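## Task

Remove the printed block from the lowest drawer of the short, slim file cabinet with three drawers and set it inside the tote so that no part sticks out past the tote's walls. At the end all drawers in the room must be completely closed, the tote must stand upright, and every cabinet must stay roughly where it was. The robot must not topple or finish leaning, or the task fails. Anything that stays in place only because the robot is holding it does not count.

## Robot and tools

Robot: a LeKiwi. It has a small base on three omni wheels and a single five-joint arm with a gripper. The shoulder sits 0.07 m ahead of the base centre and 0.21 m above the floor. The hand reaches about 0.44 m from the shoulder.

Frames: the base frame has its origin on the floor at the centre of the wheels, with x forward, y left and z up. hand_pose is given in this frame and marks the tip point of the fixed jaw, where the moving jaw closes. With all arm joints at 0, the hand's z axis points forward, its x axis to the robot's right and its y axis down. The moving jaw opens toward the hand's -y. The odometry frame is the base frame at the start of the scene. base_odometry counts wheel turns, so wheel slip shows up as travel. Heading is positive to the left and runs from -3.142 to 3.142.

execute_actions: "actions" is a list holding one action or none. An empty list only returns the state and images. "cameras" is optional: a list of "cam_front", "cam_wrist" or "all". If it is left out, null or ["all"], you get every camera; [] gives none. An action can contain "base", "joints" or both, and they start at the same time.
- "base" holds exactly one relative command, measured from where the base last reported itself. translate_m is a straight drive in metres, -1 to 1, with forward positive. sideways_m is a sideways slide in metres, -1 to 1, with left positive. rotate_rad is a turn on the spot in radians, -3.2 to 3.2, with left (counter-clockwise) positive. The base moves at about 0.20 m/s and turns at about 1.0 rad/s.
- "joints" is a single dictionary for the one arm, keyed by joint name. Each value is an absolute target angle in radians, and every key is optional. shoulder_pan_rad: -1.919 to 1.919 (0 is straight ahead, positive swings right). shoulder_lift_rad: -1.745 to 1.745 (0 is upper arm about vertical, positive tilts it forward). elbow_flex_rad: -1.69 to 1.58 (0 is forearm level when the lift is 0, positive lowers the hand). wrist_flex_rad: -1.658 to 1.658 (positive tips the jaws down). wrist_roll_rad: -2.743 to 2.841 (positive is counter-clockwise as seen from the forearm). gripper_rad: 0 (closed) to 1.919. The tolerances for "done" are ±0.02, ±0.1, ±0.07, ±0.03, ±0.02 and ±0.02, in that order. Arm joints move at 1.3 to 2.2 rad/s. An action lasts at most 15 s.
A joint or base you leave out may still be driving toward its earlier target. An unknown key or an out-of-range number rejects the whole call, and nothing moves.

wait: seconds, 0 to 10. It sends no command and returns the same state and images as an empty action.
zoom_image: camera ("cam_front" or "cam_wrist") and region [x0, y0, x1, y1] in pixels of that camera's latest full image, at most 504x504, with the origin at the top-left. cam_front images are 644x476. cam_wrist images are 476x644.
read_manual: optional section "licences". It only returns licence text.
finished_scene: scene, an integer 1 or 2. It closes that scene for good, reports whether the task succeeded and opens the next task.

Cameras: cam_front is fixed on the base at roughly x 0.11 m, z 0.06 m and looks forward. cam_wrist rides on the gripper, so its pose comes from the joint readings and can be noticeably off. Results list any camera whose calibration numbers changed.

Result lines: base_status and joint_status describe how the last accepted action ended.
- "done": the target was reached. For the base this only means the wheels turned the commanded amount, even if they slipped.
- "off_target": the joint stopped short and may still be pushing.
- "time_out": the joint holds where it stopped.
- "joint command not followed", with a "cause:" line and "not_followed" per joint: a safety check held back the arm targets. The robot may keep retrying them. Send fresh targets for all five arm joints.
The robot itself never reports "contact_stop", and it keeps pushing against obstacles. on_its_own lists motion you did not command. If a stop is reported, the later execute_actions, wait and finished_scene calls in the same reply are skipped.

Hidden weakening: if a joint or the gripper is blocked for 2 s in total while its target is about 0.3 rad or more past its reading, it drops to 20% force without any notice. To restore full force, command it 0.1 rad away from the obstacle. For the gripper that means opening it, so it lets go.

Gripper: the jaw tips are 0.04 m apart at 0.5, 0.08 m at 1.0 and 0.11 m fully open. Close to slightly less than the object's width rather than to 0. After a close, "off_target" means the jaws are resting on something, while "done" may mean they closed on nothing. To hold firmly, command 0.2 rad below the reading.

Accuracy: each joint reading can be off by up to 2 degrees, which puts hand_pose up to about 26 mm off.

Balance: the robot tips forward easily. At rest it can hold 0.15 kg with hand_pose x = 0.25 m, but only 0.03 kg at 0.43 m. With shoulder_lift_rad at 1 or more, it can hold 0.04 kg at 0.25 m and nothing at 0.3 m or beyond. Pulling hard, pressing down on the floor or furniture, lifting against a shelf underside, or swinging the arm widely can tip it. Carry loads with the hand pulled in close.

Heat: a "Motor temperatures" line gives one value per arm joint, in joint_positions order. Holding a load warms the motors, even while the robot waits between calls. A MOTOR HOT warning appears at 55 °C. At 70 °C an OVER-TEMPERATURE FAULT stops the arm, and the overheated joints go limp until they cool. Affected joints then show "limit_stop_at_motor_heat"; send their targets again.

Avoid: dropping or slipping objects, slamming drawers, hard hits, and shoving cabinets out of place. Also avoid knocking the tote over and tipping the robot. Loose objects may get a brief external nudge now and then. Between replies the robot keeps its last command. Shorter robot motion time is better.

Each tool is called in YAML: its name, and indented under it one key for each argument.

## Session

execute_actions:
  actions: []

Scene clock: 0.00 s.
Motor temperatures (°C, as the motors report them): [24 23 24 24 25]
base_odometry: x=+0.000 y=+0.000 heading=+0.000 (m, m, rad; odometry frame)
base_status: not commanded
joint_positions: shoulder_pan_rad=-0.174 shoulder_lift_rad=-1.538 elbow_flex_rad=-0.225 wrist_flex_rad=+1.467 wrist_roll_rad=-1.529 gripper_rad=+1.920
joint_status: not commanded
hand_pose: x=+0.1067 y=+0.0148 z=+0.4186 quat_wxyz=(+0.800, -0.050, +0.593, +0.073) (m; base frame)
pictures: cam_front, cam_wrist
Images, in order (width x height): cam_front 644x476, cam_wrist 476x644.

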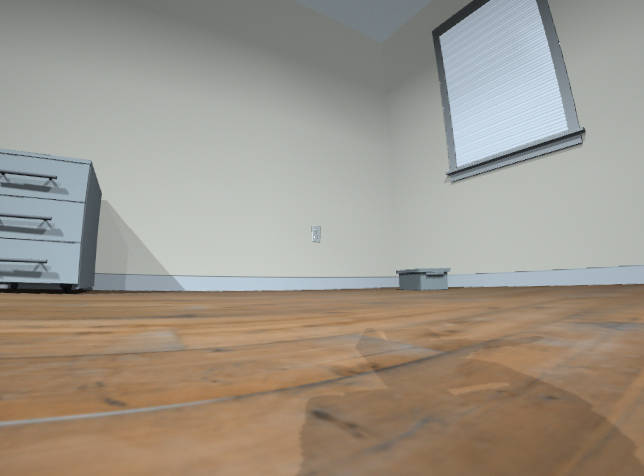

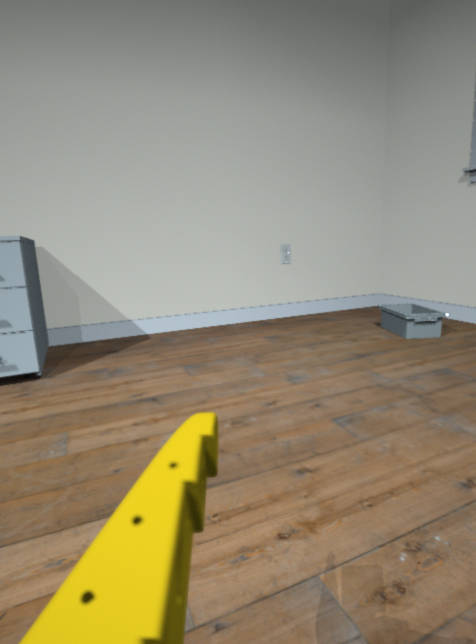

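zoom_image:
  camera: "cam_wrist"
  region: [356, 280, 476, 360]

execute_actions:
  actions:
    - {"base":{"rotate_rad":0.9},"joints":{"shoulder_pan_rad":0}}

Region (356, 280, 476, 360) of cam_wrist's 476x644 image, scaled by 4.200.

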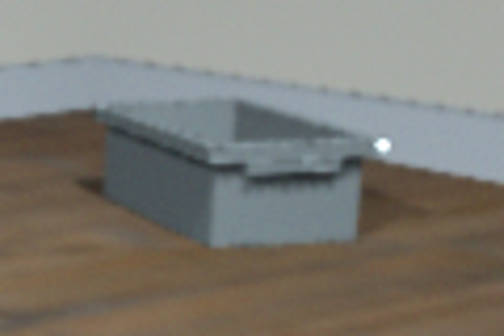

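Scene clock: 11.63 s.
Motor temperatures (°C, as the motors report them): [24 23 24 24 25]
base_odometry: x=+0.000 y=+0.000 heading=+0.896 (m, m, rad; odometry frame)
base_status: done
joint_positions: shoulder_pan_rad=-0.010 shoulder_lift_rad=-1.538 elbow_flex_rad=-0.225 wrist_flex_rad=+1.467 wrist_roll_rad=-1.529 gripper_rad=+1.920
joint_status: all done
hand_pose: x=+0.1085 y=+0.0081 z=+0.4186 quat_wxyz=(+0.803, -0.001, +0.595, +0.007) (m; base frame)
pictures: cam_front, cam_wrist
camera_calibration (this result's frames):
cam_wrist: T_world_to_cam=[[0.0312955, -0.998382, -0.0474741, 0.0224737], [-0.236578, 0.0387486, -0.970839, 0.449391], [0.971108, 0.0416143, -0.234983, 0.0613741], [0, 0, 0, 1]] pos_world=[0.0460118, 0.00247008, 0.451775]
Images, in order (width x height): cam_front 644x476, cam_wrist 476x644.

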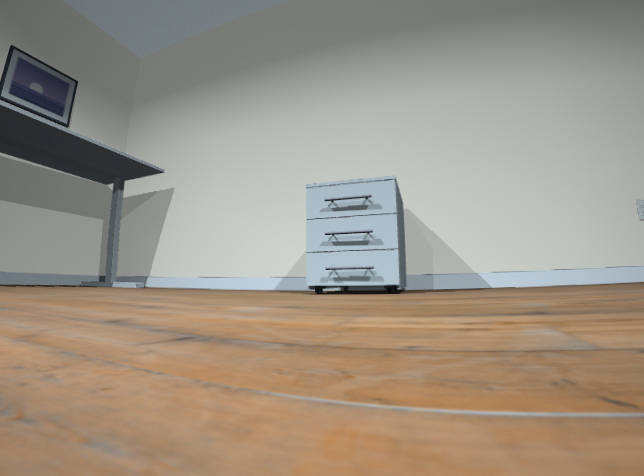

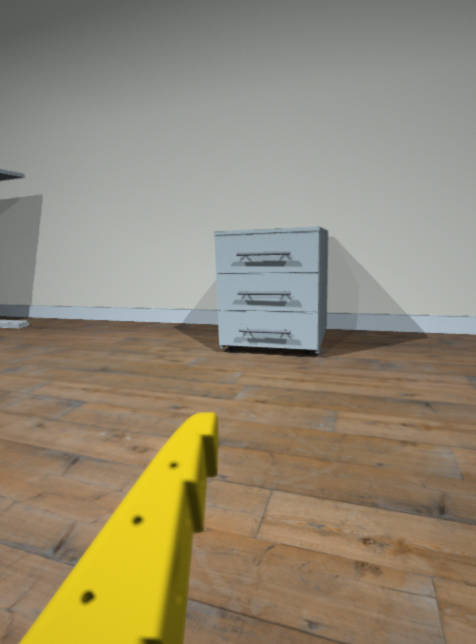

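execute_actions:
  actions:
    - {"base":{"rotate_rad":-0.33}}
  cameras: []

execute_actions:
  actions:
    - {"base":{"sideways_m":0.32}}
  cameras: []

execute_actions:
  actions:
    - {"base":{"translate_m":0.6},"joints":{"wrist_flex_rad":1.65}}

Scene clock: 32.93 s.
Motor temperatures (°C, as the motors report them): [24 23 24 24 25]
base_odometry: x=+0.000 y=+0.000 heading=+0.570 (m, m, rad; odometry frame)
base_status: done
joint_positions: shoulder_pan_rad=-0.010 shoulder_lift_rad=-1.538 elbow_flex_rad=-0.225 wrist_flex_rad=+1.467 wrist_roll_rad=-1.529 gripper_rad=+1.920
joint_status: not commanded
hand_pose: x=+0.1085 y=+0.0081 z=+0.4186 quat_wxyz=(+0.803, -0.001, +0.595, +0.007) (m; base frame)
pictures: none
No camera images: the call's "cameras" was empty. Leave "cameras" out to get every camera's image.

Scene clock: 35.50 s.
Motor temperatures (°C, as the motors report them): [24 23 24 24 25]
base_odometry: x=-0.172 y=+0.269 heading=+0.568 (m, m, rad; odometry frame)
base_status: done
joint_positions: shoulder_pan_rad=-0.010 shoulder_lift_rad=-1.538 elbow_flex_rad=-0.225 wrist_flex_rad=+1.467 wrist_roll_rad=-1.529 gripper_rad=+1.920
joint_status: not commanded
hand_pose: x=+0.1085 y=+0.0081 z=+0.4186 quat_wxyz=(+0.803, -0.001, +0.595, +0.007) (m; base frame)
pictures: none
No camera images: the call's "cameras" was empty. Leave "cameras" out to get every camera's image.

Scene clock: 39.47 s.
Motor temperatures (°C, as the motors report them): [24 23 24 24 25]
base_odometry: x=+0.333 y=+0.592 heading=+0.568 (m, m, rad; odometry frame)
base_status: done
joint_positions: shoulder_pan_rad=-0.010 shoulder_lift_rad=-1.538 elbow_flex_rad=-0.225 wrist_flex_rad=+1.648 wrist_roll_rad=-1.529 gripper_rad=+1.920
joint_status: all done
hand_pose: x=+0.1144 y=+0.0082 z=+0.3902 quat_wxyz=(+0.746, -0.001, +0.666, +0.006) (m; base frame)
pictures: cam_front, cam_wrist
camera_calibration (this result's frames):
cam_wrist: T_world_to_cam=[[0.0224039, -0.998472, -0.0505073, 0.0232019], [-0.407484, 0.0370133, -0.912462, 0.419981], [0.912937, 0.0410236, -0.406032, 0.12239], [0, 0, 0, 1]] pos_world=[0.0588813, 0.00260075, 0.434083]
Images, in order (width x height): cam_front 644x476, cam_wrist 476x644.

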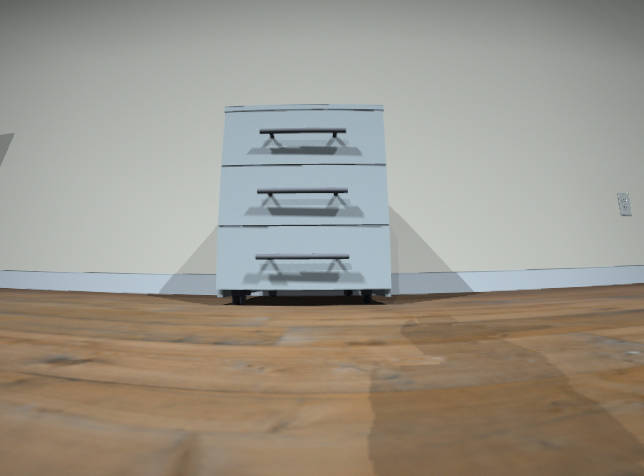

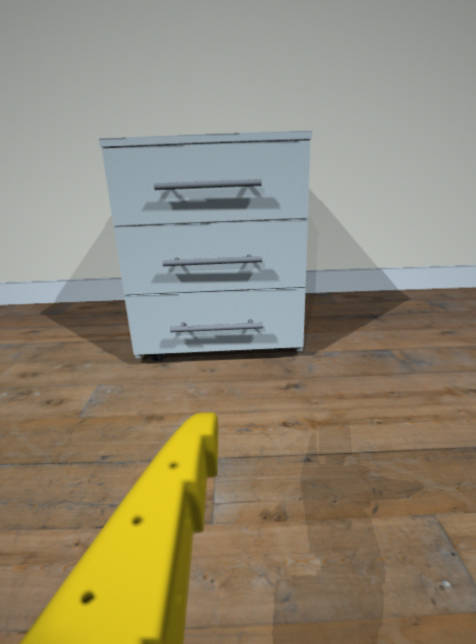

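execute_actions:
  actions:
    - {"base":{"sideways_m":0.04},"joints":{"shoulder_lift_rad":-0.6,"elbow_flex_rad":1.29,"wrist_flex_rad":-0.3,"wrist_roll_rad":0,"gripper_rad":0.55}}
  cameras: []

execute_actions:
  actions:
    - {"base":{"translate_m":0.36},"joints":{"shoulder_lift_rad":0.057,"elbow_flex_rad":1.29,"wrist_flex_rad":-0.747}}

Scene clock: 79.23 s.
Motor temperatures (°C, as the motors report them): [24 23 24 24 25]
base_odometry: x=+0.312 y=+0.625 heading=+0.566 (m, m, rad; odometry frame)
base_status: done
joint_positions: shoulder_pan_rad=-0.010 shoulder_lift_rad=-0.599 elbow_flex_rad=+1.296 wrist_flex_rad=-0.285 wrist_roll_rad=-0.007 gripper_rad=+0.561
joint_status: all done
hand_pose: x=+0.3078 y=+0.0025 z=+0.1636 quat_wxyz=(+0.400, -0.578, +0.605, -0.374) (m; base frame)
pictures: none
No camera images: the call's "cameras" was empty. Leave "cameras" out to get every camera's image.

Scene clock: 82.00 s.
Motor temperatures (°C, as the motors report them): [24 23 24 24 25]
base_odometry: x=+0.616 y=+0.818 heading=+0.566 (m, m, rad; odometry frame)
base_status: done
joint_positions: shoulder_pan_rad=-0.010 shoulder_lift_rad=+0.059 elbow_flex_rad=+1.296 wrist_flex_rad=-0.731 wrist_roll_rad=-0.007 gripper_rad=+0.561
joint_status: all done
hand_pose: x=+0.2917 y=+0.0023 z=+0.0888 quat_wxyz=(+0.333, -0.615, +0.643, -0.312) (m; base frame)
pictures: cam_front, cam_wrist
camera_calibration (this result's frames):
cam_wrist: T_world_to_cam=[[0.587106, -0.0945602, 0.803968, -0.244606], [-0.452773, -0.861637, 0.229299, 0.131355], [0.671046, -0.498638, -0.548687, -0.0770866], [0, 0, 0, 1]] pos_world=[0.254812, 0.0516117, 0.124239]
Images, in order (width x height): cam_front 644x476, cam_wrist 476x644.

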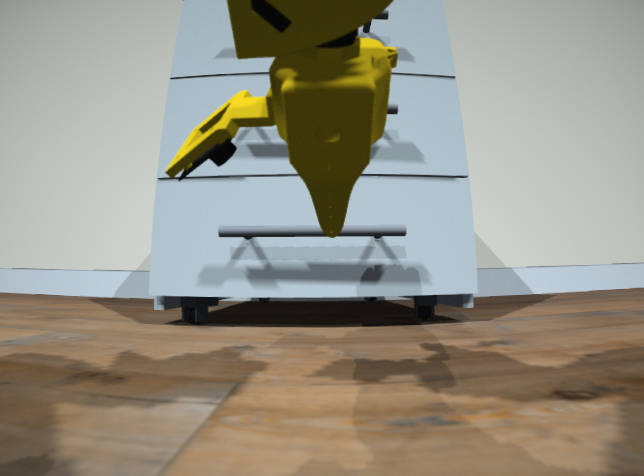

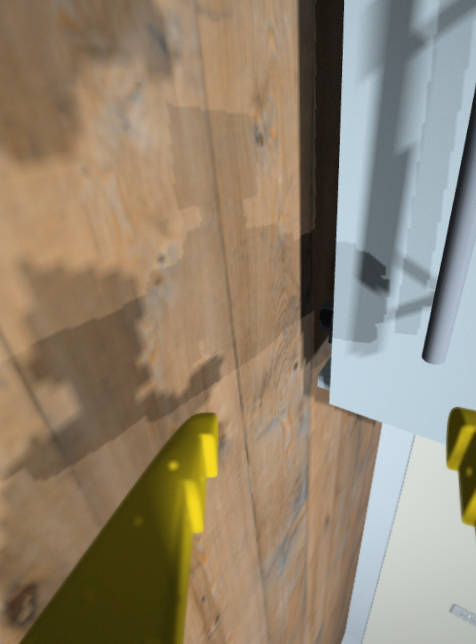

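execute_actions:
  actions:
    - {"base":{"translate_m":0.125},"joints":{"wrist_flex_rad":-0.83}}

Scene clock: 101.93 s.
Motor temperatures (°C, as the motors report them): [24 23 24 24 25]
base_odometry: x=+0.721 y=+0.885 heading=+0.566 (m, m, rad; odometry frame)
base_status: done
joint_positions: shoulder_pan_rad=-0.010 shoulder_lift_rad=+0.059 elbow_flex_rad=+1.296 wrist_flex_rad=-0.815 wrist_roll_rad=-0.007 gripper_rad=+0.561
joint_status: all done
hand_pose: x=+0.2997 y=+0.0024 z=+0.0998 quat_wxyz=(+0.360, -0.601, +0.629, -0.337) (m; base frame)
pictures: cam_front, cam_wrist
camera_calibration (this result's frames):
cam_wrist: T_world_to_cam=[[0.517275, -0.0952692, 0.8505, -0.241806], [-0.470453, -0.861817, 0.189594, 0.141794], [0.714912, -0.498193, -0.490616, -0.0953435], [0, 0, 0, 1]] pos_world=[0.25995, 0.0516639, 0.131996]
Images, in order (width x height): cam_front 644x476, cam_wrist 476x644.

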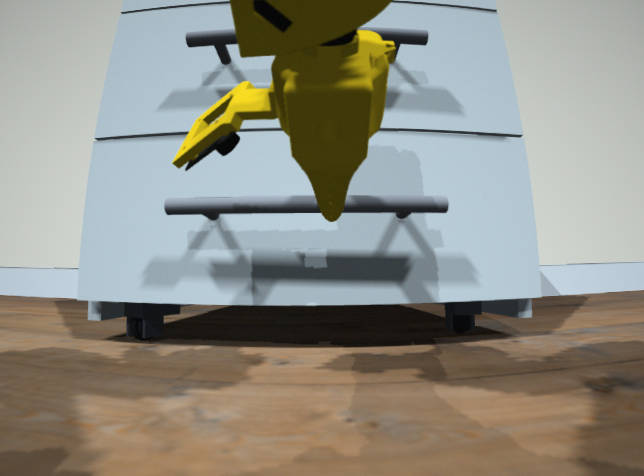

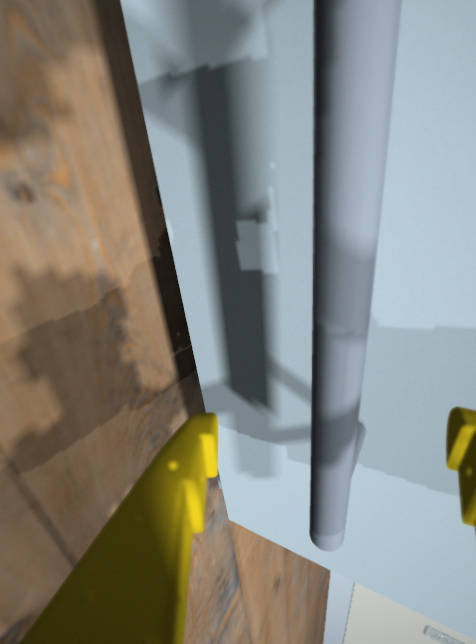

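execute_actions:
  actions:
    - {"base":{"translate_m":0.036},"joints":{"gripper_rad":0.45}}

Scene clock: 110.03 s.
Motor temperatures (°C, as the motors report them): [24 23 24 24 25]
base_odometry: x=+0.751 y=+0.904 heading=+0.566 (m, m, rad; odometry frame)
base_status: done
joint_positions: shoulder_pan_rad=-0.010 shoulder_lift_rad=+0.059 elbow_flex_rad=+1.296 wrist_flex_rad=-0.815 wrist_roll_rad=-0.007 gripper_rad=+0.461
joint_status: all done
hand_pose: x=+0.2997 y=+0.0024 z=+0.0998 quat_wxyz=(+0.360, -0.601, +0.629, -0.337) (m; base frame)
pictures: cam_front, cam_wrist
camera_calibration (this result's frames):
cam_wrist: T_world_to_cam=[[0.517275, -0.0952692, 0.8505, -0.241806], [-0.470453, -0.861817, 0.189594, 0.141794], [0.714912, -0.498193, -0.490616, -0.0953435], [0, 0, 0, 1]] pos_world=[0.25995, 0.0516639, 0.131996]
Images, in order (width x height): cam_front 644x476, cam_wrist 476x644.

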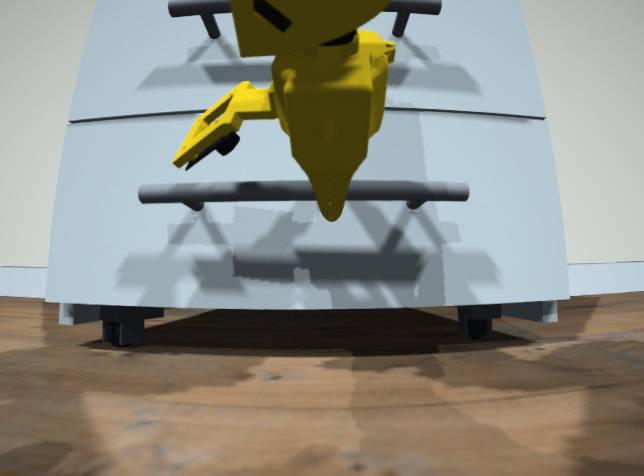

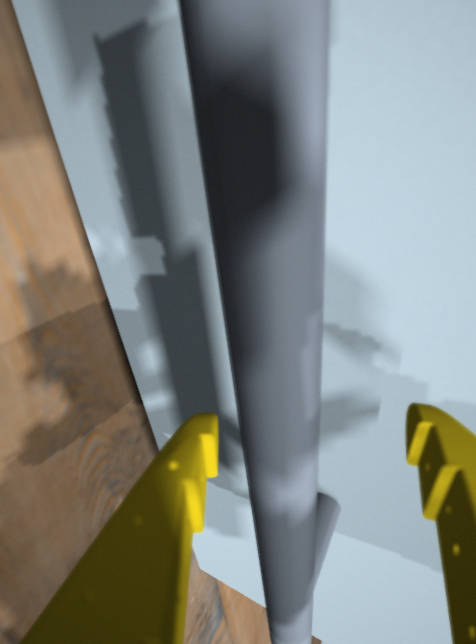

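execute_actions:
  actions:
    - {"base":{"translate_m":0.008},"joints":{"gripper_rad":0.3}}
  cameras: []

execute_actions:
  actions:
    - {"joints":{"gripper_rad":0.0}}

Scene clock: 120.47 s.
Motor temperatures (°C, as the motors report them): [24 23 24 24 25]
base_odometry: x=+0.757 y=+0.908 heading=+0.566 (m, m, rad; odometry frame)
base_status: done
joint_positions: shoulder_pan_rad=-0.010 shoulder_lift_rad=+0.059 elbow_flex_rad=+1.296 wrist_flex_rad=-0.815 wrist_roll_rad=-0.007 gripper_rad=+0.312
joint_status: all done
hand_pose: x=+0.2997 y=+0.0024 z=+0.0998 quat_wxyz=(+0.360, -0.601, +0.629, -0.337) (m; base frame)
pictures: none
No camera images: the call's "cameras" was empty. Leave "cameras" out to get every camera's image.

Scene clock: 121.20 s.
Motor temperatures (°C, as the motors report them): [24 23 24 24 25]
base_odometry: x=+0.757 y=+0.908 heading=+0.566 (m, m, rad; odometry frame)
base_status: not commanded
joint_positions: shoulder_pan_rad=-0.010 shoulder_lift_rad=+0.059 elbow_flex_rad=+1.288 wrist_flex_rad=-0.825 wrist_roll_rad=-0.001 gripper_rad=+0.075
joint_status: gripper_rad off_target (ended at +0.075, target +0.000)
hand_pose: x=+0.3022 y=+0.0024 z=+0.1023 quat_wxyz=(+0.364, -0.600, +0.624, -0.343) (m; base frame)
pictures: cam_front, cam_wrist
camera_calibration (this result's frames):
cam_wrist: T_world_to_cam=[[0.503088, -0.0893064, 0.859608, -0.241908], [-0.470955, -0.862317, 0.18604, 0.14298], [0.72464, -0.498432, -0.475881, -0.100337], [0, 0, 0, 1]] pos_world=[0.261746, 0.0516787, 0.133597]
Images, in order (width x height): cam_front 644x476, cam_wrist 476x644.

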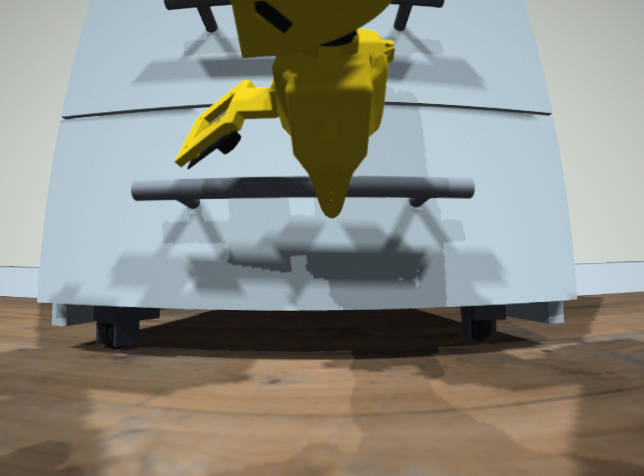

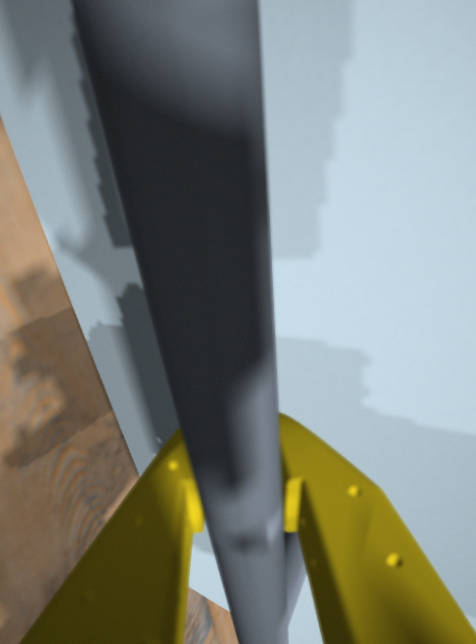

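Caged behind the tips. Pull.

execute_actions:
  actions:
    - {"base":{"translate_m":-0.08}}

Scene clock: 127.53 s.
Motor temperatures (°C, as the motors report them): [24 23 24 24 25]
base_odometry: x=+0.690 y=+0.865 heading=+0.567 (m, m, rad; odometry frame)
base_status: done
joint_positions: shoulder_pan_rad=-0.006 shoulder_lift_rad=+0.062 elbow_flex_rad=+1.296 wrist_flex_rad=-0.832 wrist_roll_rad=-0.001 gripper_rad=+0.069
joint_status: not commanded
hand_pose: x=+0.3009 y=+0.0013 z=+0.1014 quat_wxyz=(+0.363, -0.599, +0.626, -0.343) (m; base frame)
pictures: cam_front, cam_wrist
camera_calibration (this result's frames):
cam_wrist: T_world_to_cam=[[0.505307, -0.091606, 0.858064, -0.241084], [-0.474346, -0.860137, 0.187511, 0.142451], [0.720875, -0.501769, -0.478086, -0.0989855], [0, 0, 0, 1]] pos_world=[0.260748, 0.0507751, 0.13283]
Images, in order (width x height): cam_front 644x476, cam_wrist 476x644.

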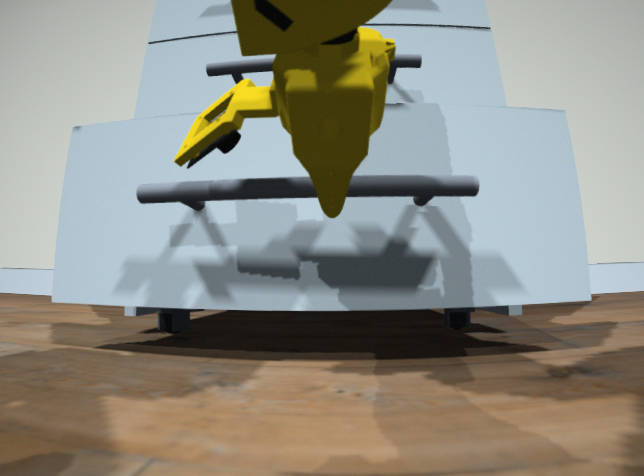

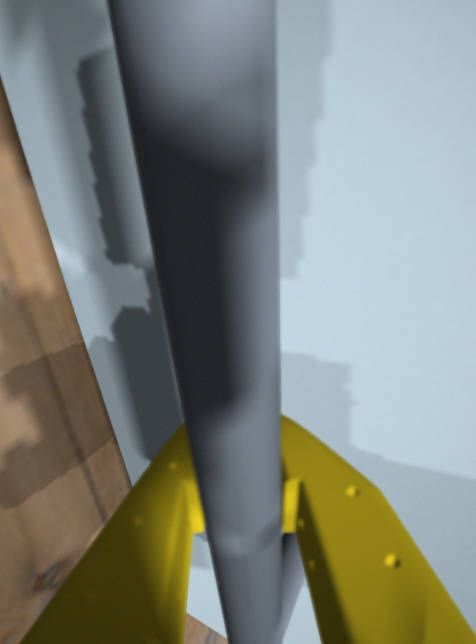

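execute_actions:
  actions:
    - {"base":{"translate_m":-0.13}}
  cameras: ["cam_front"]

execute_actions:
  actions:
    - {"joints":{"gripper_rad":0.5}}
  cameras: []

execute_actions:
  actions:
    - {"base":{"translate_m":-0.06}}
  cameras: ["cam_front"]

Scene clock: 136.30 s.
Motor temperatures (°C, as the motors report them): [24 23 24 24 25]
base_odometry: x=+0.581 y=+0.796 heading=+0.569 (m, m, rad; odometry frame)
base_status: done
joint_positions: shoulder_pan_rad=-0.006 shoulder_lift_rad=+0.064 elbow_flex_rad=+1.289 wrist_flex_rad=-0.832 wrist_roll_rad=-0.001 gripper_rad=+0.066
joint_status: not commanded
hand_pose: x=+0.3020 y=+0.0013 z=+0.1022 quat_wxyz=(+0.364, -0.598, +0.625, -0.345) (m; base frame)
pictures: cam_front
Images, in order (width x height): cam_front 644x476.

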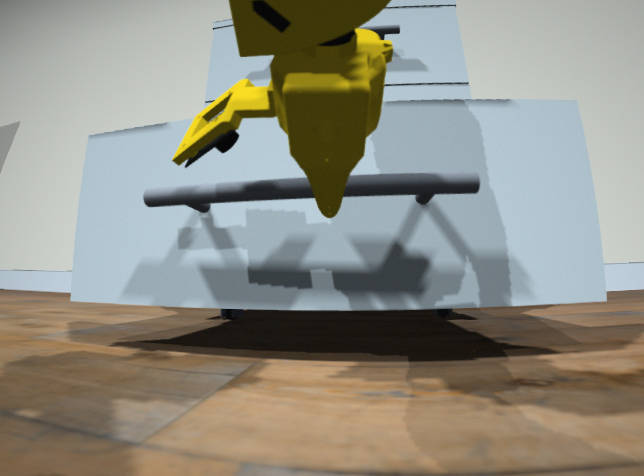

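Scene clock: 137.17 s.
Motor temperatures (°C, as the motors report them): [24 23 24 24 25]
base_odometry: x=+0.580 y=+0.796 heading=+0.569 (m, m, rad; odometry frame)
base_status: not commanded
joint_positions: shoulder_pan_rad=-0.006 shoulder_lift_rad=+0.071 elbow_flex_rad=+1.306 wrist_flex_rad=-0.829 wrist_roll_rad=-0.001 gripper_rad=+0.482
joint_status: all done
hand_pose: x=+0.2972 y=+0.0013 z=+0.0974 quat_wxyz=(+0.355, -0.603, +0.630, -0.336) (m; base frame)
pictures: none
No camera images: the call's "cameras" was empty. Leave "cameras" out to get every camera's image.

Scene clock: 138.37 s.
Motor temperatures (°C, as the motors report them): [24 23 24 24 25]
base_odometry: x=+0.530 y=+0.763 heading=+0.569 (m, m, rad; odometry frame)
base_status: done
joint_positions: shoulder_pan_rad=-0.006 shoulder_lift_rad=+0.071 elbow_flex_rad=+1.306 wrist_flex_rad=-0.829 wrist_roll_rad=-0.001 gripper_rad=+0.488
joint_status: not commanded
hand_pose: x=+0.2972 y=+0.0013 z=+0.0974 quat_wxyz=(+0.355, -0.603, +0.630, -0.336) (m; base frame)
pictures: cam_front
Images, in order (width x height): cam_front 644x476.

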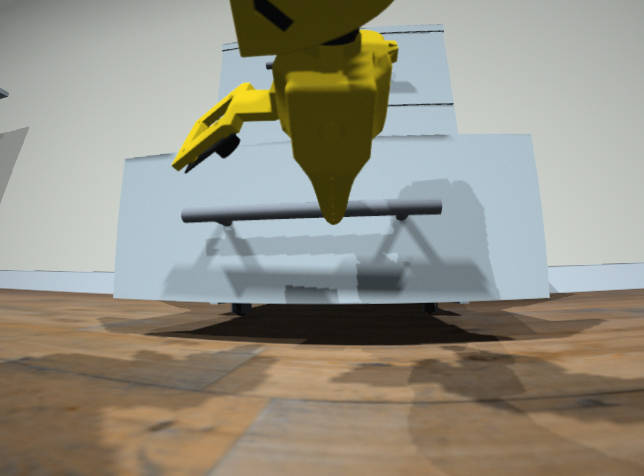

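execute_actions:
  actions:
    - {"base":{"rotate_rad":-0.13},"joints":{"shoulder_lift_rad":-1.0,"wrist_flex_rad":0.5,"wrist_roll_rad":-1.52}}
  cameras: []

execute_actions:
  actions:
    - {"joints":{"shoulder_lift_rad":-0.5,"elbow_flex_rad":-0.4,"wrist_flex_rad":1.45,"gripper_rad":0.9}}
  cameras: []

execute_actions:
  actions:
    - {"base":{"translate_m":0.15}}

Scene clock: 151.77 s.
Motor temperatures (°C, as the motors report them): [24 23 24 24 25]
base_odometry: x=+0.530 y=+0.763 heading=+0.443 (m, m, rad; odometry frame)
base_status: done
joint_positions: shoulder_pan_rad=-0.006 shoulder_lift_rad=-0.983 elbow_flex_rad=+1.306 wrist_flex_rad=+0.495 wrist_roll_rad=-1.513 gripper_rad=+0.488
joint_status: all done
hand_pose: x=+0.2583 y=+0.0088 z=+0.1393 quat_wxyz=(+0.367, -0.007, +0.930, -0.001) (m; base frame)
pictures: none
No camera images: the call's "cameras" was empty. Leave "cameras" out to get every camera's image.

Scene clock: 153.30 s.
Motor temperatures (°C, as the motors report them): [24 23 24 24 25]
base_odometry: x=+0.530 y=+0.763 heading=+0.443 (m, m, rad; odometry frame)
base_status: not commanded
joint_positions: shoulder_pan_rad=-0.006 shoulder_lift_rad=-0.498 elbow_flex_rad=-0.370 wrist_flex_rad=+1.447 wrist_roll_rad=-1.513 gripper_rad=+0.888
joint_status: all done
hand_pose: x=+0.2856 y=+0.0089 z=+0.3394 quat_wxyz=(+0.476, -0.006, +0.880, -0.001) (m; base frame)
pictures: none
No camera images: the call's "cameras" was empty. Leave "cameras" out to get every camera's image.

Scene clock: 155.03 s.
Motor temperatures (°C, as the motors report them): [24 23 24 24 25]
base_odometry: x=+0.665 y=+0.828 heading=+0.443 (m, m, rad; odometry frame)
base_status: done
joint_positions: shoulder_pan_rad=-0.006 shoulder_lift_rad=-0.498 elbow_flex_rad=-0.372 wrist_flex_rad=+1.447 wrist_roll_rad=-1.513 gripper_rad=+0.888
joint_status: not commanded
hand_pose: x=+0.2856 y=+0.0089 z=+0.3397 quat_wxyz=(+0.476, -0.006, +0.879, -0.001) (m; base frame)
pictures: cam_front, cam_wrist
camera_calibration (this result's frames):
cam_wrist: T_world_to_cam=[[-0.00886214, -0.999387, -0.0338797, 0.0208351], [-0.896021, 0.0229776, -0.443416, 0.423965], [0.443923, 0.0264273, -0.895675, 0.246048], [0, 0, 0, 1]] pos_world=[0.27084, 0.00457821, 0.409078]
Images, in order (width x height): cam_front 644x476, cam_wrist 476x644.

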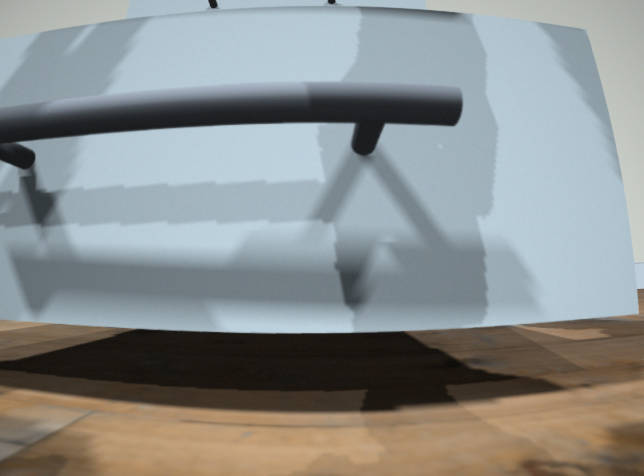

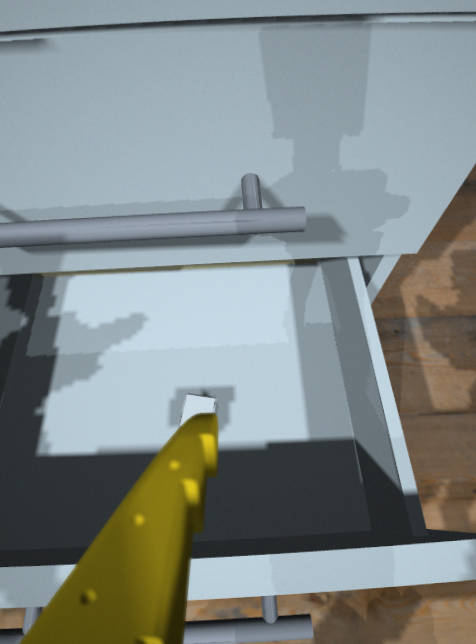

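execute_actions:
  actions:
    - {"base":{"sideways_m":0.03},"joints":{"wrist_roll_rad":1.62,"wrist_flex_rad":1.65,"gripper_rad":0.7}}
  cameras: []

execute_actions:
  actions:
    - {"base":{"translate_m":0.05},"joints":{"shoulder_lift_rad":0.2,"elbow_flex_rad":-0.37}}

Scene clock: 182.33 s.
Motor temperatures (°C, as the motors report them): [24 23 24 24 25]
base_odometry: x=+0.653 y=+0.854 heading=+0.441 (m, m, rad; odometry frame)
base_status: done
joint_positions: shoulder_pan_rad=-0.006 shoulder_lift_rad=-0.498 elbow_flex_rad=-0.372 wrist_flex_rad=+1.647 wrist_roll_rad=+1.614 gripper_rad=+0.711
joint_status: all done
hand_pose: x=+0.2659 y=-0.0070 z=+0.3152 quat_wxyz=(+0.002, -0.922, +0.000, -0.387) (m; base frame)
pictures: none
No camera images: the call's "cameras" was empty. Leave "cameras" out to get every camera's image.

Scene clock: 183.47 s.
Motor temperatures (°C, as the motors report them): [24 23 24 24 25]
base_odometry: x=+0.698 y=+0.875 heading=+0.441 (m, m, rad; odometry frame)
base_status: done
joint_positions: shoulder_pan_rad=-0.006 shoulder_lift_rad=+0.212 elbow_flex_rad=-0.364 wrist_flex_rad=+1.647 wrist_roll_rad=+1.614 gripper_rad=+0.711
joint_status: all done
hand_pose: x=+0.2935 y=-0.0068 z=+0.1785 quat_wxyz=(+0.000, -0.999, +0.000, -0.038) (m; base frame)
pictures: cam_front, cam_wrist
camera_calibration (this result's frames):
cam_wrist: T_world_to_cam=[[0.0448432, 0.998991, -0.00260334, -0.00801424], [0.819222, -0.0352821, 0.572389, -0.325201], [0.57172, -0.0278005, -0.819978, 0.0471851], [0, 0, 0, 1]] pos_world=[0.239795, -0.00215586, 0.224812]
Images, in order (width x height): cam_front 644x476, cam_wrist 476x644.

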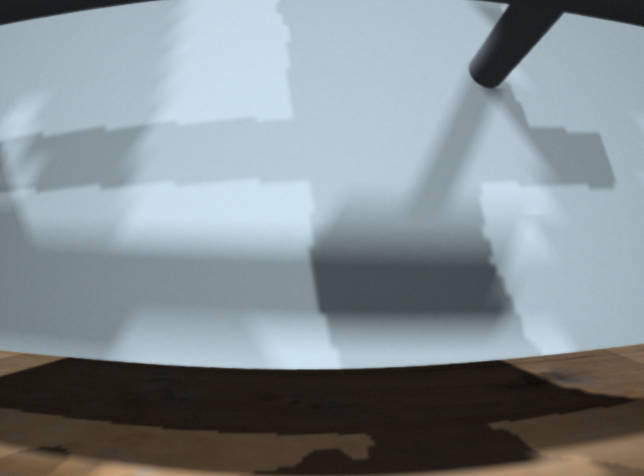

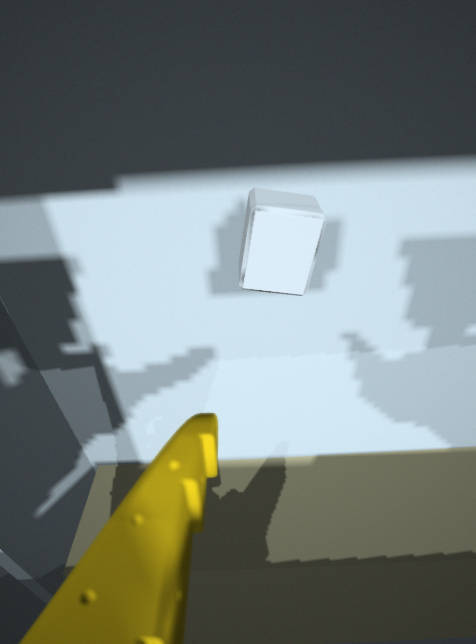

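execute_actions:
  actions:
    - {"joints":{"shoulder_pan_rad":0.03,"shoulder_lift_rad":0.465,"elbow_flex_rad":-0.22,"wrist_flex_rad":1.3,"wrist_roll_rad":1.47}}
  cameras: ["cam_wrist"]

Scene clock: 205.67 s.
Motor temperatures (°C, as the motors report them): [24 23 24 24 25]
base_odometry: x=+0.698 y=+0.875 heading=+0.441 (m, m, rad; odometry frame)
base_status: not commanded
joint_positions: shoulder_pan_rad=+0.019 shoulder_lift_rad=+0.479 elbow_flex_rad=-0.215 wrist_flex_rad=+1.308 wrist_roll_rad=+1.476 gripper_rad=+0.711
joint_status: all done
hand_pose: x=+0.3045 y=-0.0125 z=+0.1052 quat_wxyz=(+0.000, -0.997, +0.081, +0.000) (m; base frame)
pictures: cam_wrist
camera_calibration (this result's frames):
cam_wrist: T_world_to_cam=[[0.205631, 0.978608, -0.0065515, -0.0517914], [0.84365, -0.173872, 0.50796, -0.294878], [0.495955, -0.10998, -0.861356, 0.00695245], [0, 0, 0, 1]] pos_world=[0.255976, 0.000176859, 0.155436]
Images, in order (width x height): cam_wrist 476x644.

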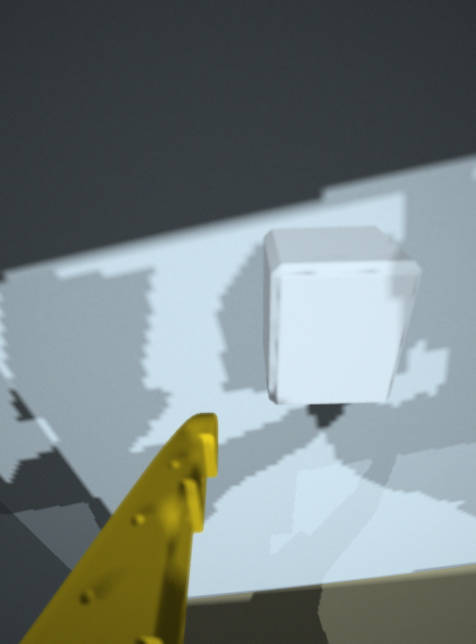

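execute_actions:
  actions:
    - {"joints":{"shoulder_pan_rad":-0.02,"shoulder_lift_rad":0.523,"elbow_flex_rad":-0.103,"wrist_flex_rad":1.125}}
  cameras: ["cam_wrist"]

execute_actions:
  actions:
    - {"joints":{"gripper_rad":0.2}}
  cameras: ["cam_wrist"]

Scene clock: 220.90 s.
Motor temperatures (°C, as the motors report them): [24 23 24 24 25]
base_odometry: x=+0.698 y=+0.875 heading=+0.441 (m, m, rad; odometry frame)
base_status: not commanded
joint_positions: shoulder_pan_rad=-0.009 shoulder_lift_rad=+0.538 elbow_flex_rad=-0.100 wrist_flex_rad=+1.133 wrist_roll_rad=+1.476 gripper_rad=+0.711
joint_status: all done
hand_pose: x=+0.3028 y=-0.0060 z=+0.0783 quat_wxyz=(+0.000, -0.998, +0.067, +0.000) (m; base frame)
pictures: cam_wrist
camera_calibration (this result's frames):
cam_wrist: T_world_to_cam=[[0.178545, 0.983912, -0.00626462, -0.049805], [0.847348, -0.150521, 0.509259, -0.279712], [0.500123, -0.096234, -0.860591, -0.015846], [0, 0, 0, 1]] pos_world=[0.253831, 0.00537623, 0.128497]
Images, in order (width x height): cam_wrist 476x644.

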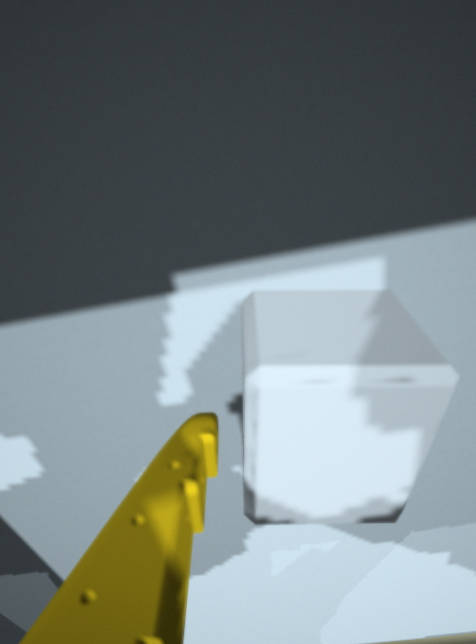

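Scene clock: 221.70 s.
Motor temperatures (°C, as the motors report them): [24 23 24 24 25]
base_odometry: x=+0.698 y=+0.875 heading=+0.441 (m, m, rad; odometry frame)
base_status: not commanded
joint_positions: shoulder_pan_rad=-0.010 shoulder_lift_rad=+0.538 elbow_flex_rad=-0.100 wrist_flex_rad=+1.133 wrist_roll_rad=+1.476 gripper_rad=+0.351
joint_status: gripper_rad off_target (ended at +0.351, target +0.200)
hand_pose: x=+0.3028 y=-0.0056 z=+0.0783 quat_wxyz=(+0.000, -0.998, +0.066, +0.000) (m; base frame)
pictures: cam_wrist
camera_calibration (this result's frames):
cam_wrist: T_world_to_cam=[[0.177036, 0.984184, -0.00626462, -0.0497039], [0.847578, -0.149221, 0.509259, -0.279727], [0.50027, -0.0954667, -0.860591, -0.0158558], [0, 0, 0, 1]] pos_world=[0.253822, 0.00566282, 0.128497]
Images, in order (width x height): cam_wrist 476x644.

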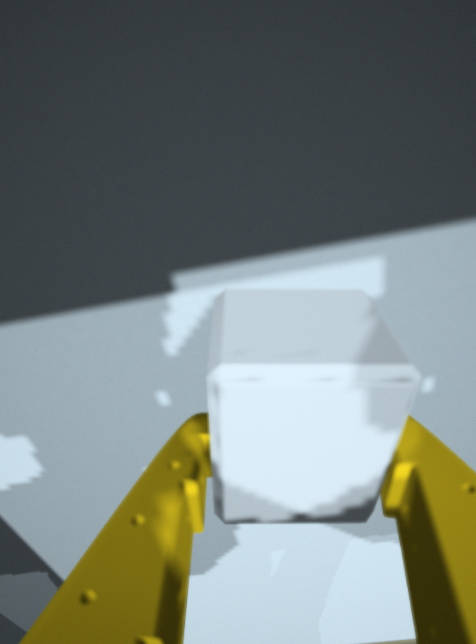

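execute_actions:
  actions:
    - {"joints":{"gripper_rad":0.15,"shoulder_lift_rad":0.2,"elbow_flex_rad":-0.37,"wrist_flex_rad":1.65}}
  cameras: ["cam_wrist"]

execute_actions:
  actions:
    - {"joints":{"shoulder_lift_rad":-0.6}}
  cameras: ["cam_wrist"]

execute_actions:
  actions:
    - {"base":{"sideways_m":0.03},"joints":{"shoulder_lift_rad":-1.5,"wrist_roll_rad":-1.52}}

Scene clock: 236.60 s.
Motor temperatures (°C, as the motors report them): [24 23 24 24 25]
base_odometry: x=+0.698 y=+0.875 heading=+0.441 (m, m, rad; odometry frame)
base_status: not commanded
joint_positions: shoulder_pan_rad=-0.010 shoulder_lift_rad=+0.248 elbow_flex_rad=-0.338 wrist_flex_rad=+1.642 wrist_roll_rad=+1.476 gripper_rad=+0.348
joint_status: gripper_rad off_target (ended at +0.348, target +0.150); the others done
hand_pose: x=+0.2883 y=-0.0058 z=+0.1680 quat_wxyz=(+0.001, -0.998, +0.066, -0.010) (m; base frame)
pictures: cam_wrist
camera_calibration (this result's frames):
cam_wrist: T_world_to_cam=[[0.177119, 0.984185, -0.00282115, -0.0470265], [0.838062, -0.149318, 0.524745, -0.312974], [0.516025, -0.0953067, -0.851255, 0.0624903], [0, 0, 0, 1]] pos_world=[0.238374, 0.00550597, 0.217294]
Images, in order (width x height): cam_wrist 476x644.

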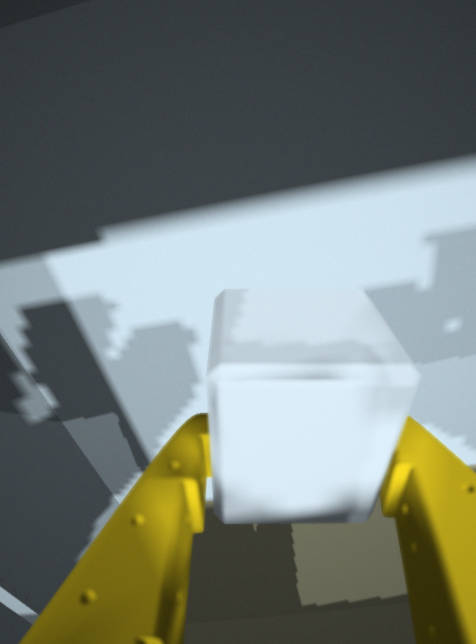

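Scene clock: 237.67 s.
Motor temperatures (°C, as the motors report them): [24 23 24 24 25]
base_odometry: x=+0.698 y=+0.875 heading=+0.441 (m, m, rad; odometry frame)
base_status: not commanded
joint_positions: shoulder_pan_rad=-0.010 shoulder_lift_rad=-0.582 elbow_flex_rad=-0.344 wrist_flex_rad=+1.647 wrist_roll_rad=+1.476 gripper_rad=+0.348
joint_status: all done
hand_pose: x=+0.2559 y=-0.0061 z=+0.3228 quat_wxyz=(+0.032, -0.909, +0.061, -0.411) (m; base frame)
pictures: cam_wrist
camera_calibration (this result's frames):
cam_wrist: T_world_to_cam=[[0.118179, 0.983587, 0.136347, -0.0703705], [0.177526, -0.156025, 0.971669, -0.342342], [0.976995, -0.0906263, -0.193051, -0.119494], [0, 0, 0, 1]] pos_world=[0.185835, 0.00497252, 0.319169]
Images, in order (width x height): cam_wrist 476x644.

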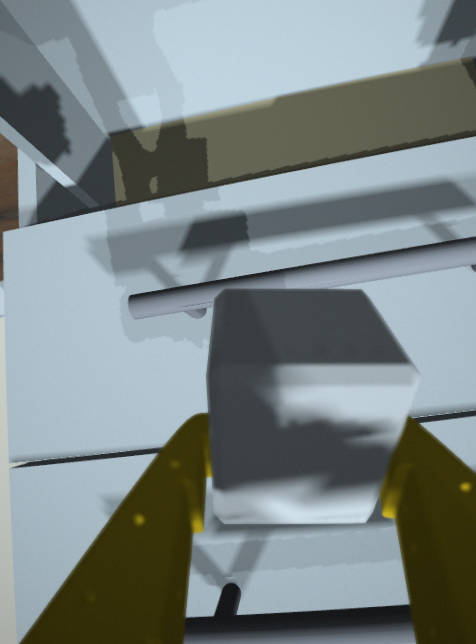

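Scene clock: 240.67 s.
Motor temperatures (°C, as the motors report them): [24 23 24 24 25]
base_odometry: x=+0.685 y=+0.902 heading=+0.439 (m, m, rad; odometry frame)
base_status: done
joint_positions: shoulder_pan_rad=-0.010 shoulder_lift_rad=-1.506 elbow_flex_rad=-0.364 wrist_flex_rad=+1.648 wrist_roll_rad=-1.513 gripper_rad=+0.348
joint_status: all done
hand_pose: x=+0.0988 y=+0.0080 z=+0.4066 quat_wxyz=(+0.781, -0.006, +0.625, +0.001) (m; base frame)
pictures: cam_front, cam_wrist
camera_calibration (this result's frames):
cam_wrist: T_world_to_cam=[[0.0243828, -0.999126, -0.0339525, 0.0172977], [-0.307103, 0.0248345, -0.951352, 0.434554], [0.951364, 0.0336235, -0.306229, 0.0990432], [0, 0, 0, 1]] pos_world=[0.0388052, 0.0031605, 0.444331]
Images, in order (width x height): cam_front 644x476, cam_wrist 476x644.

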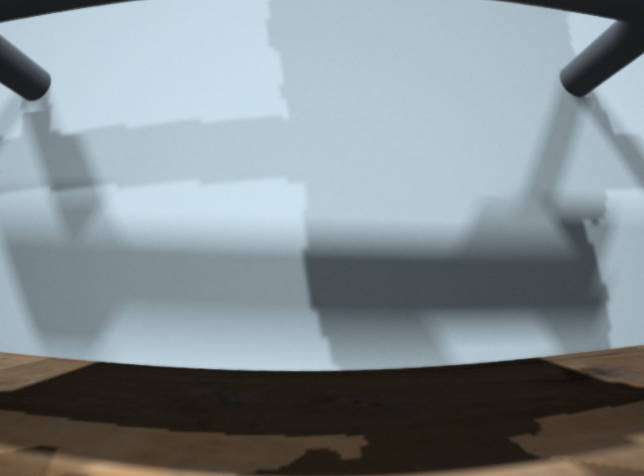

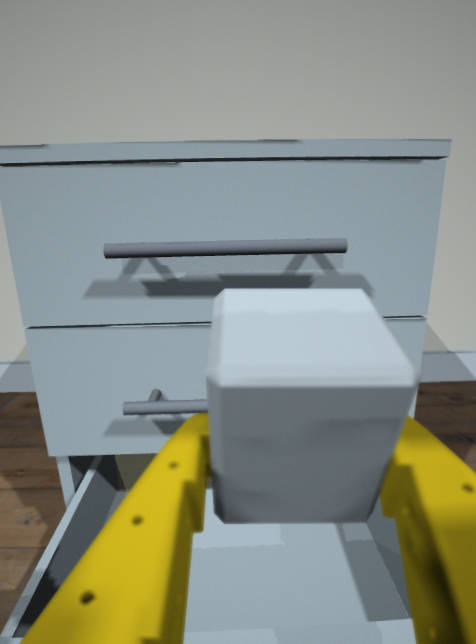

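execute_actions:
  actions:
    - {"base":{"translate_m":0.05},"joints":{"shoulder_pan_rad":1.7}}
  cameras: ["cam_front"]

execute_actions:
  actions:
    - {"base":{"translate_m":0.03}}
  cameras: ["cam_front"]

execute_actions:
  actions:
    - {"base":{"translate_m":0.15}}

Scene clock: 252.47 s.
Motor temperatures (°C, as the motors report them): [24 23 24 24 25]
base_odometry: x=+0.730 y=+0.923 heading=+0.439 (m, m, rad; odometry frame)
base_status: done
joint_positions: shoulder_pan_rad=+1.689 shoulder_lift_rad=-1.507 elbow_flex_rad=-0.366 wrist_flex_rad=+1.648 wrist_roll_rad=-1.513 gripper_rad=+0.348
joint_status: all done
hand_pose: x=+0.0710 y=-0.0320 z=+0.4067 quat_wxyz=(+0.517, +0.464, +0.416, -0.587) (m; base frame)
pictures: cam_front
Images, in order (width x height): cam_front 644x476.

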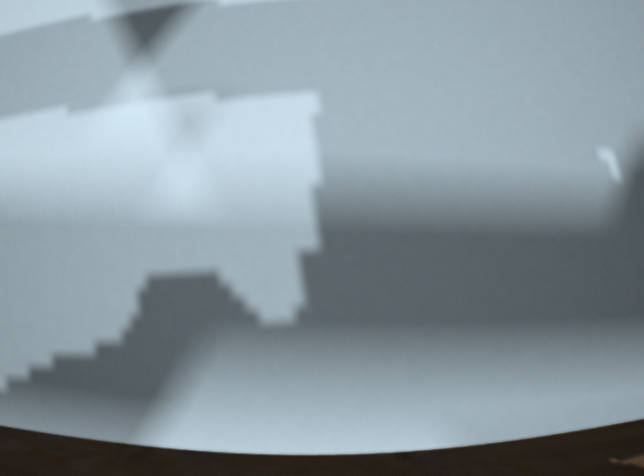

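Scene clock: 253.43 s.
Motor temperatures (°C, as the motors report them): [24 23 24 24 25]
base_odometry: x=+0.757 y=+0.935 heading=+0.439 (m, m, rad; odometry frame)
base_status: done
joint_positions: shoulder_pan_rad=+1.691 shoulder_lift_rad=-1.507 elbow_flex_rad=-0.366 wrist_flex_rad=+1.648 wrist_roll_rad=-1.513 gripper_rad=+0.348
joint_status: not commanded
hand_pose: x=+0.0709 y=-0.0320 z=+0.4067 quat_wxyz=(+0.516, +0.465, +0.415, -0.587) (m; base frame)
pictures: cam_front
Images, in order (width x height): cam_front 644x476.

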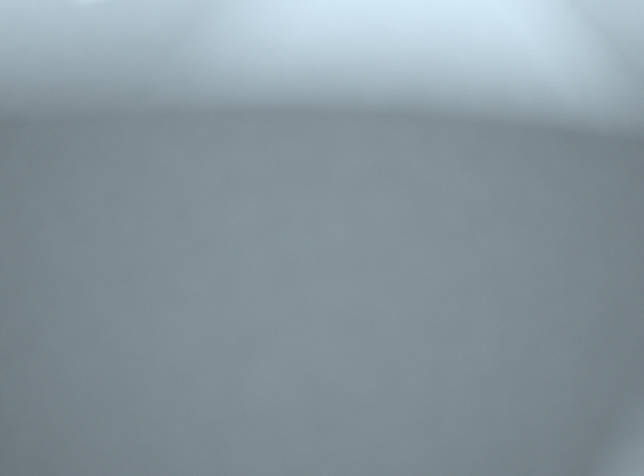

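Scene clock: 255.17 s.
Motor temperatures (°C, as the motors report them): [24 23 24 24 25]
base_odometry: x=+0.892 y=+0.999 heading=+0.439 (m, m, rad; odometry frame)
base_status: done
joint_positions: shoulder_pan_rad=+1.691 shoulder_lift_rad=-1.507 elbow_flex_rad=-0.366 wrist_flex_rad=+1.648 wrist_roll_rad=-1.513 gripper_rad=+0.348
joint_status: not commanded
hand_pose: x=+0.0709 y=-0.0320 z=+0.4067 quat_wxyz=(+0.516, +0.465, +0.415, -0.587) (m; base frame)
pictures: cam_front, cam_wrist
camera_calibration (this result's frames):
cam_wrist: T_world_to_cam=[[-0.993828, 0.105626, -0.0339087, 0.0855105], [0.0642027, 0.298369, -0.952289, 0.409962], [-0.0904696, -0.948588, -0.303308, 0.168208], [0, 0, 0, 1]] pos_world=[0.0738797, 0.028208, 0.44432]
Images, in order (width x height): cam_front 644x476, cam_wrist 476x644.

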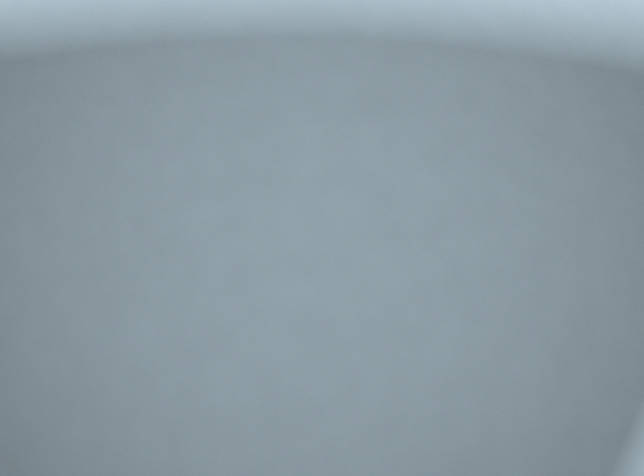

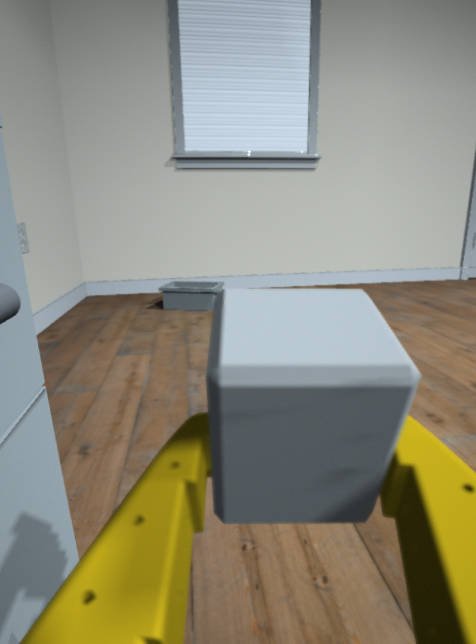

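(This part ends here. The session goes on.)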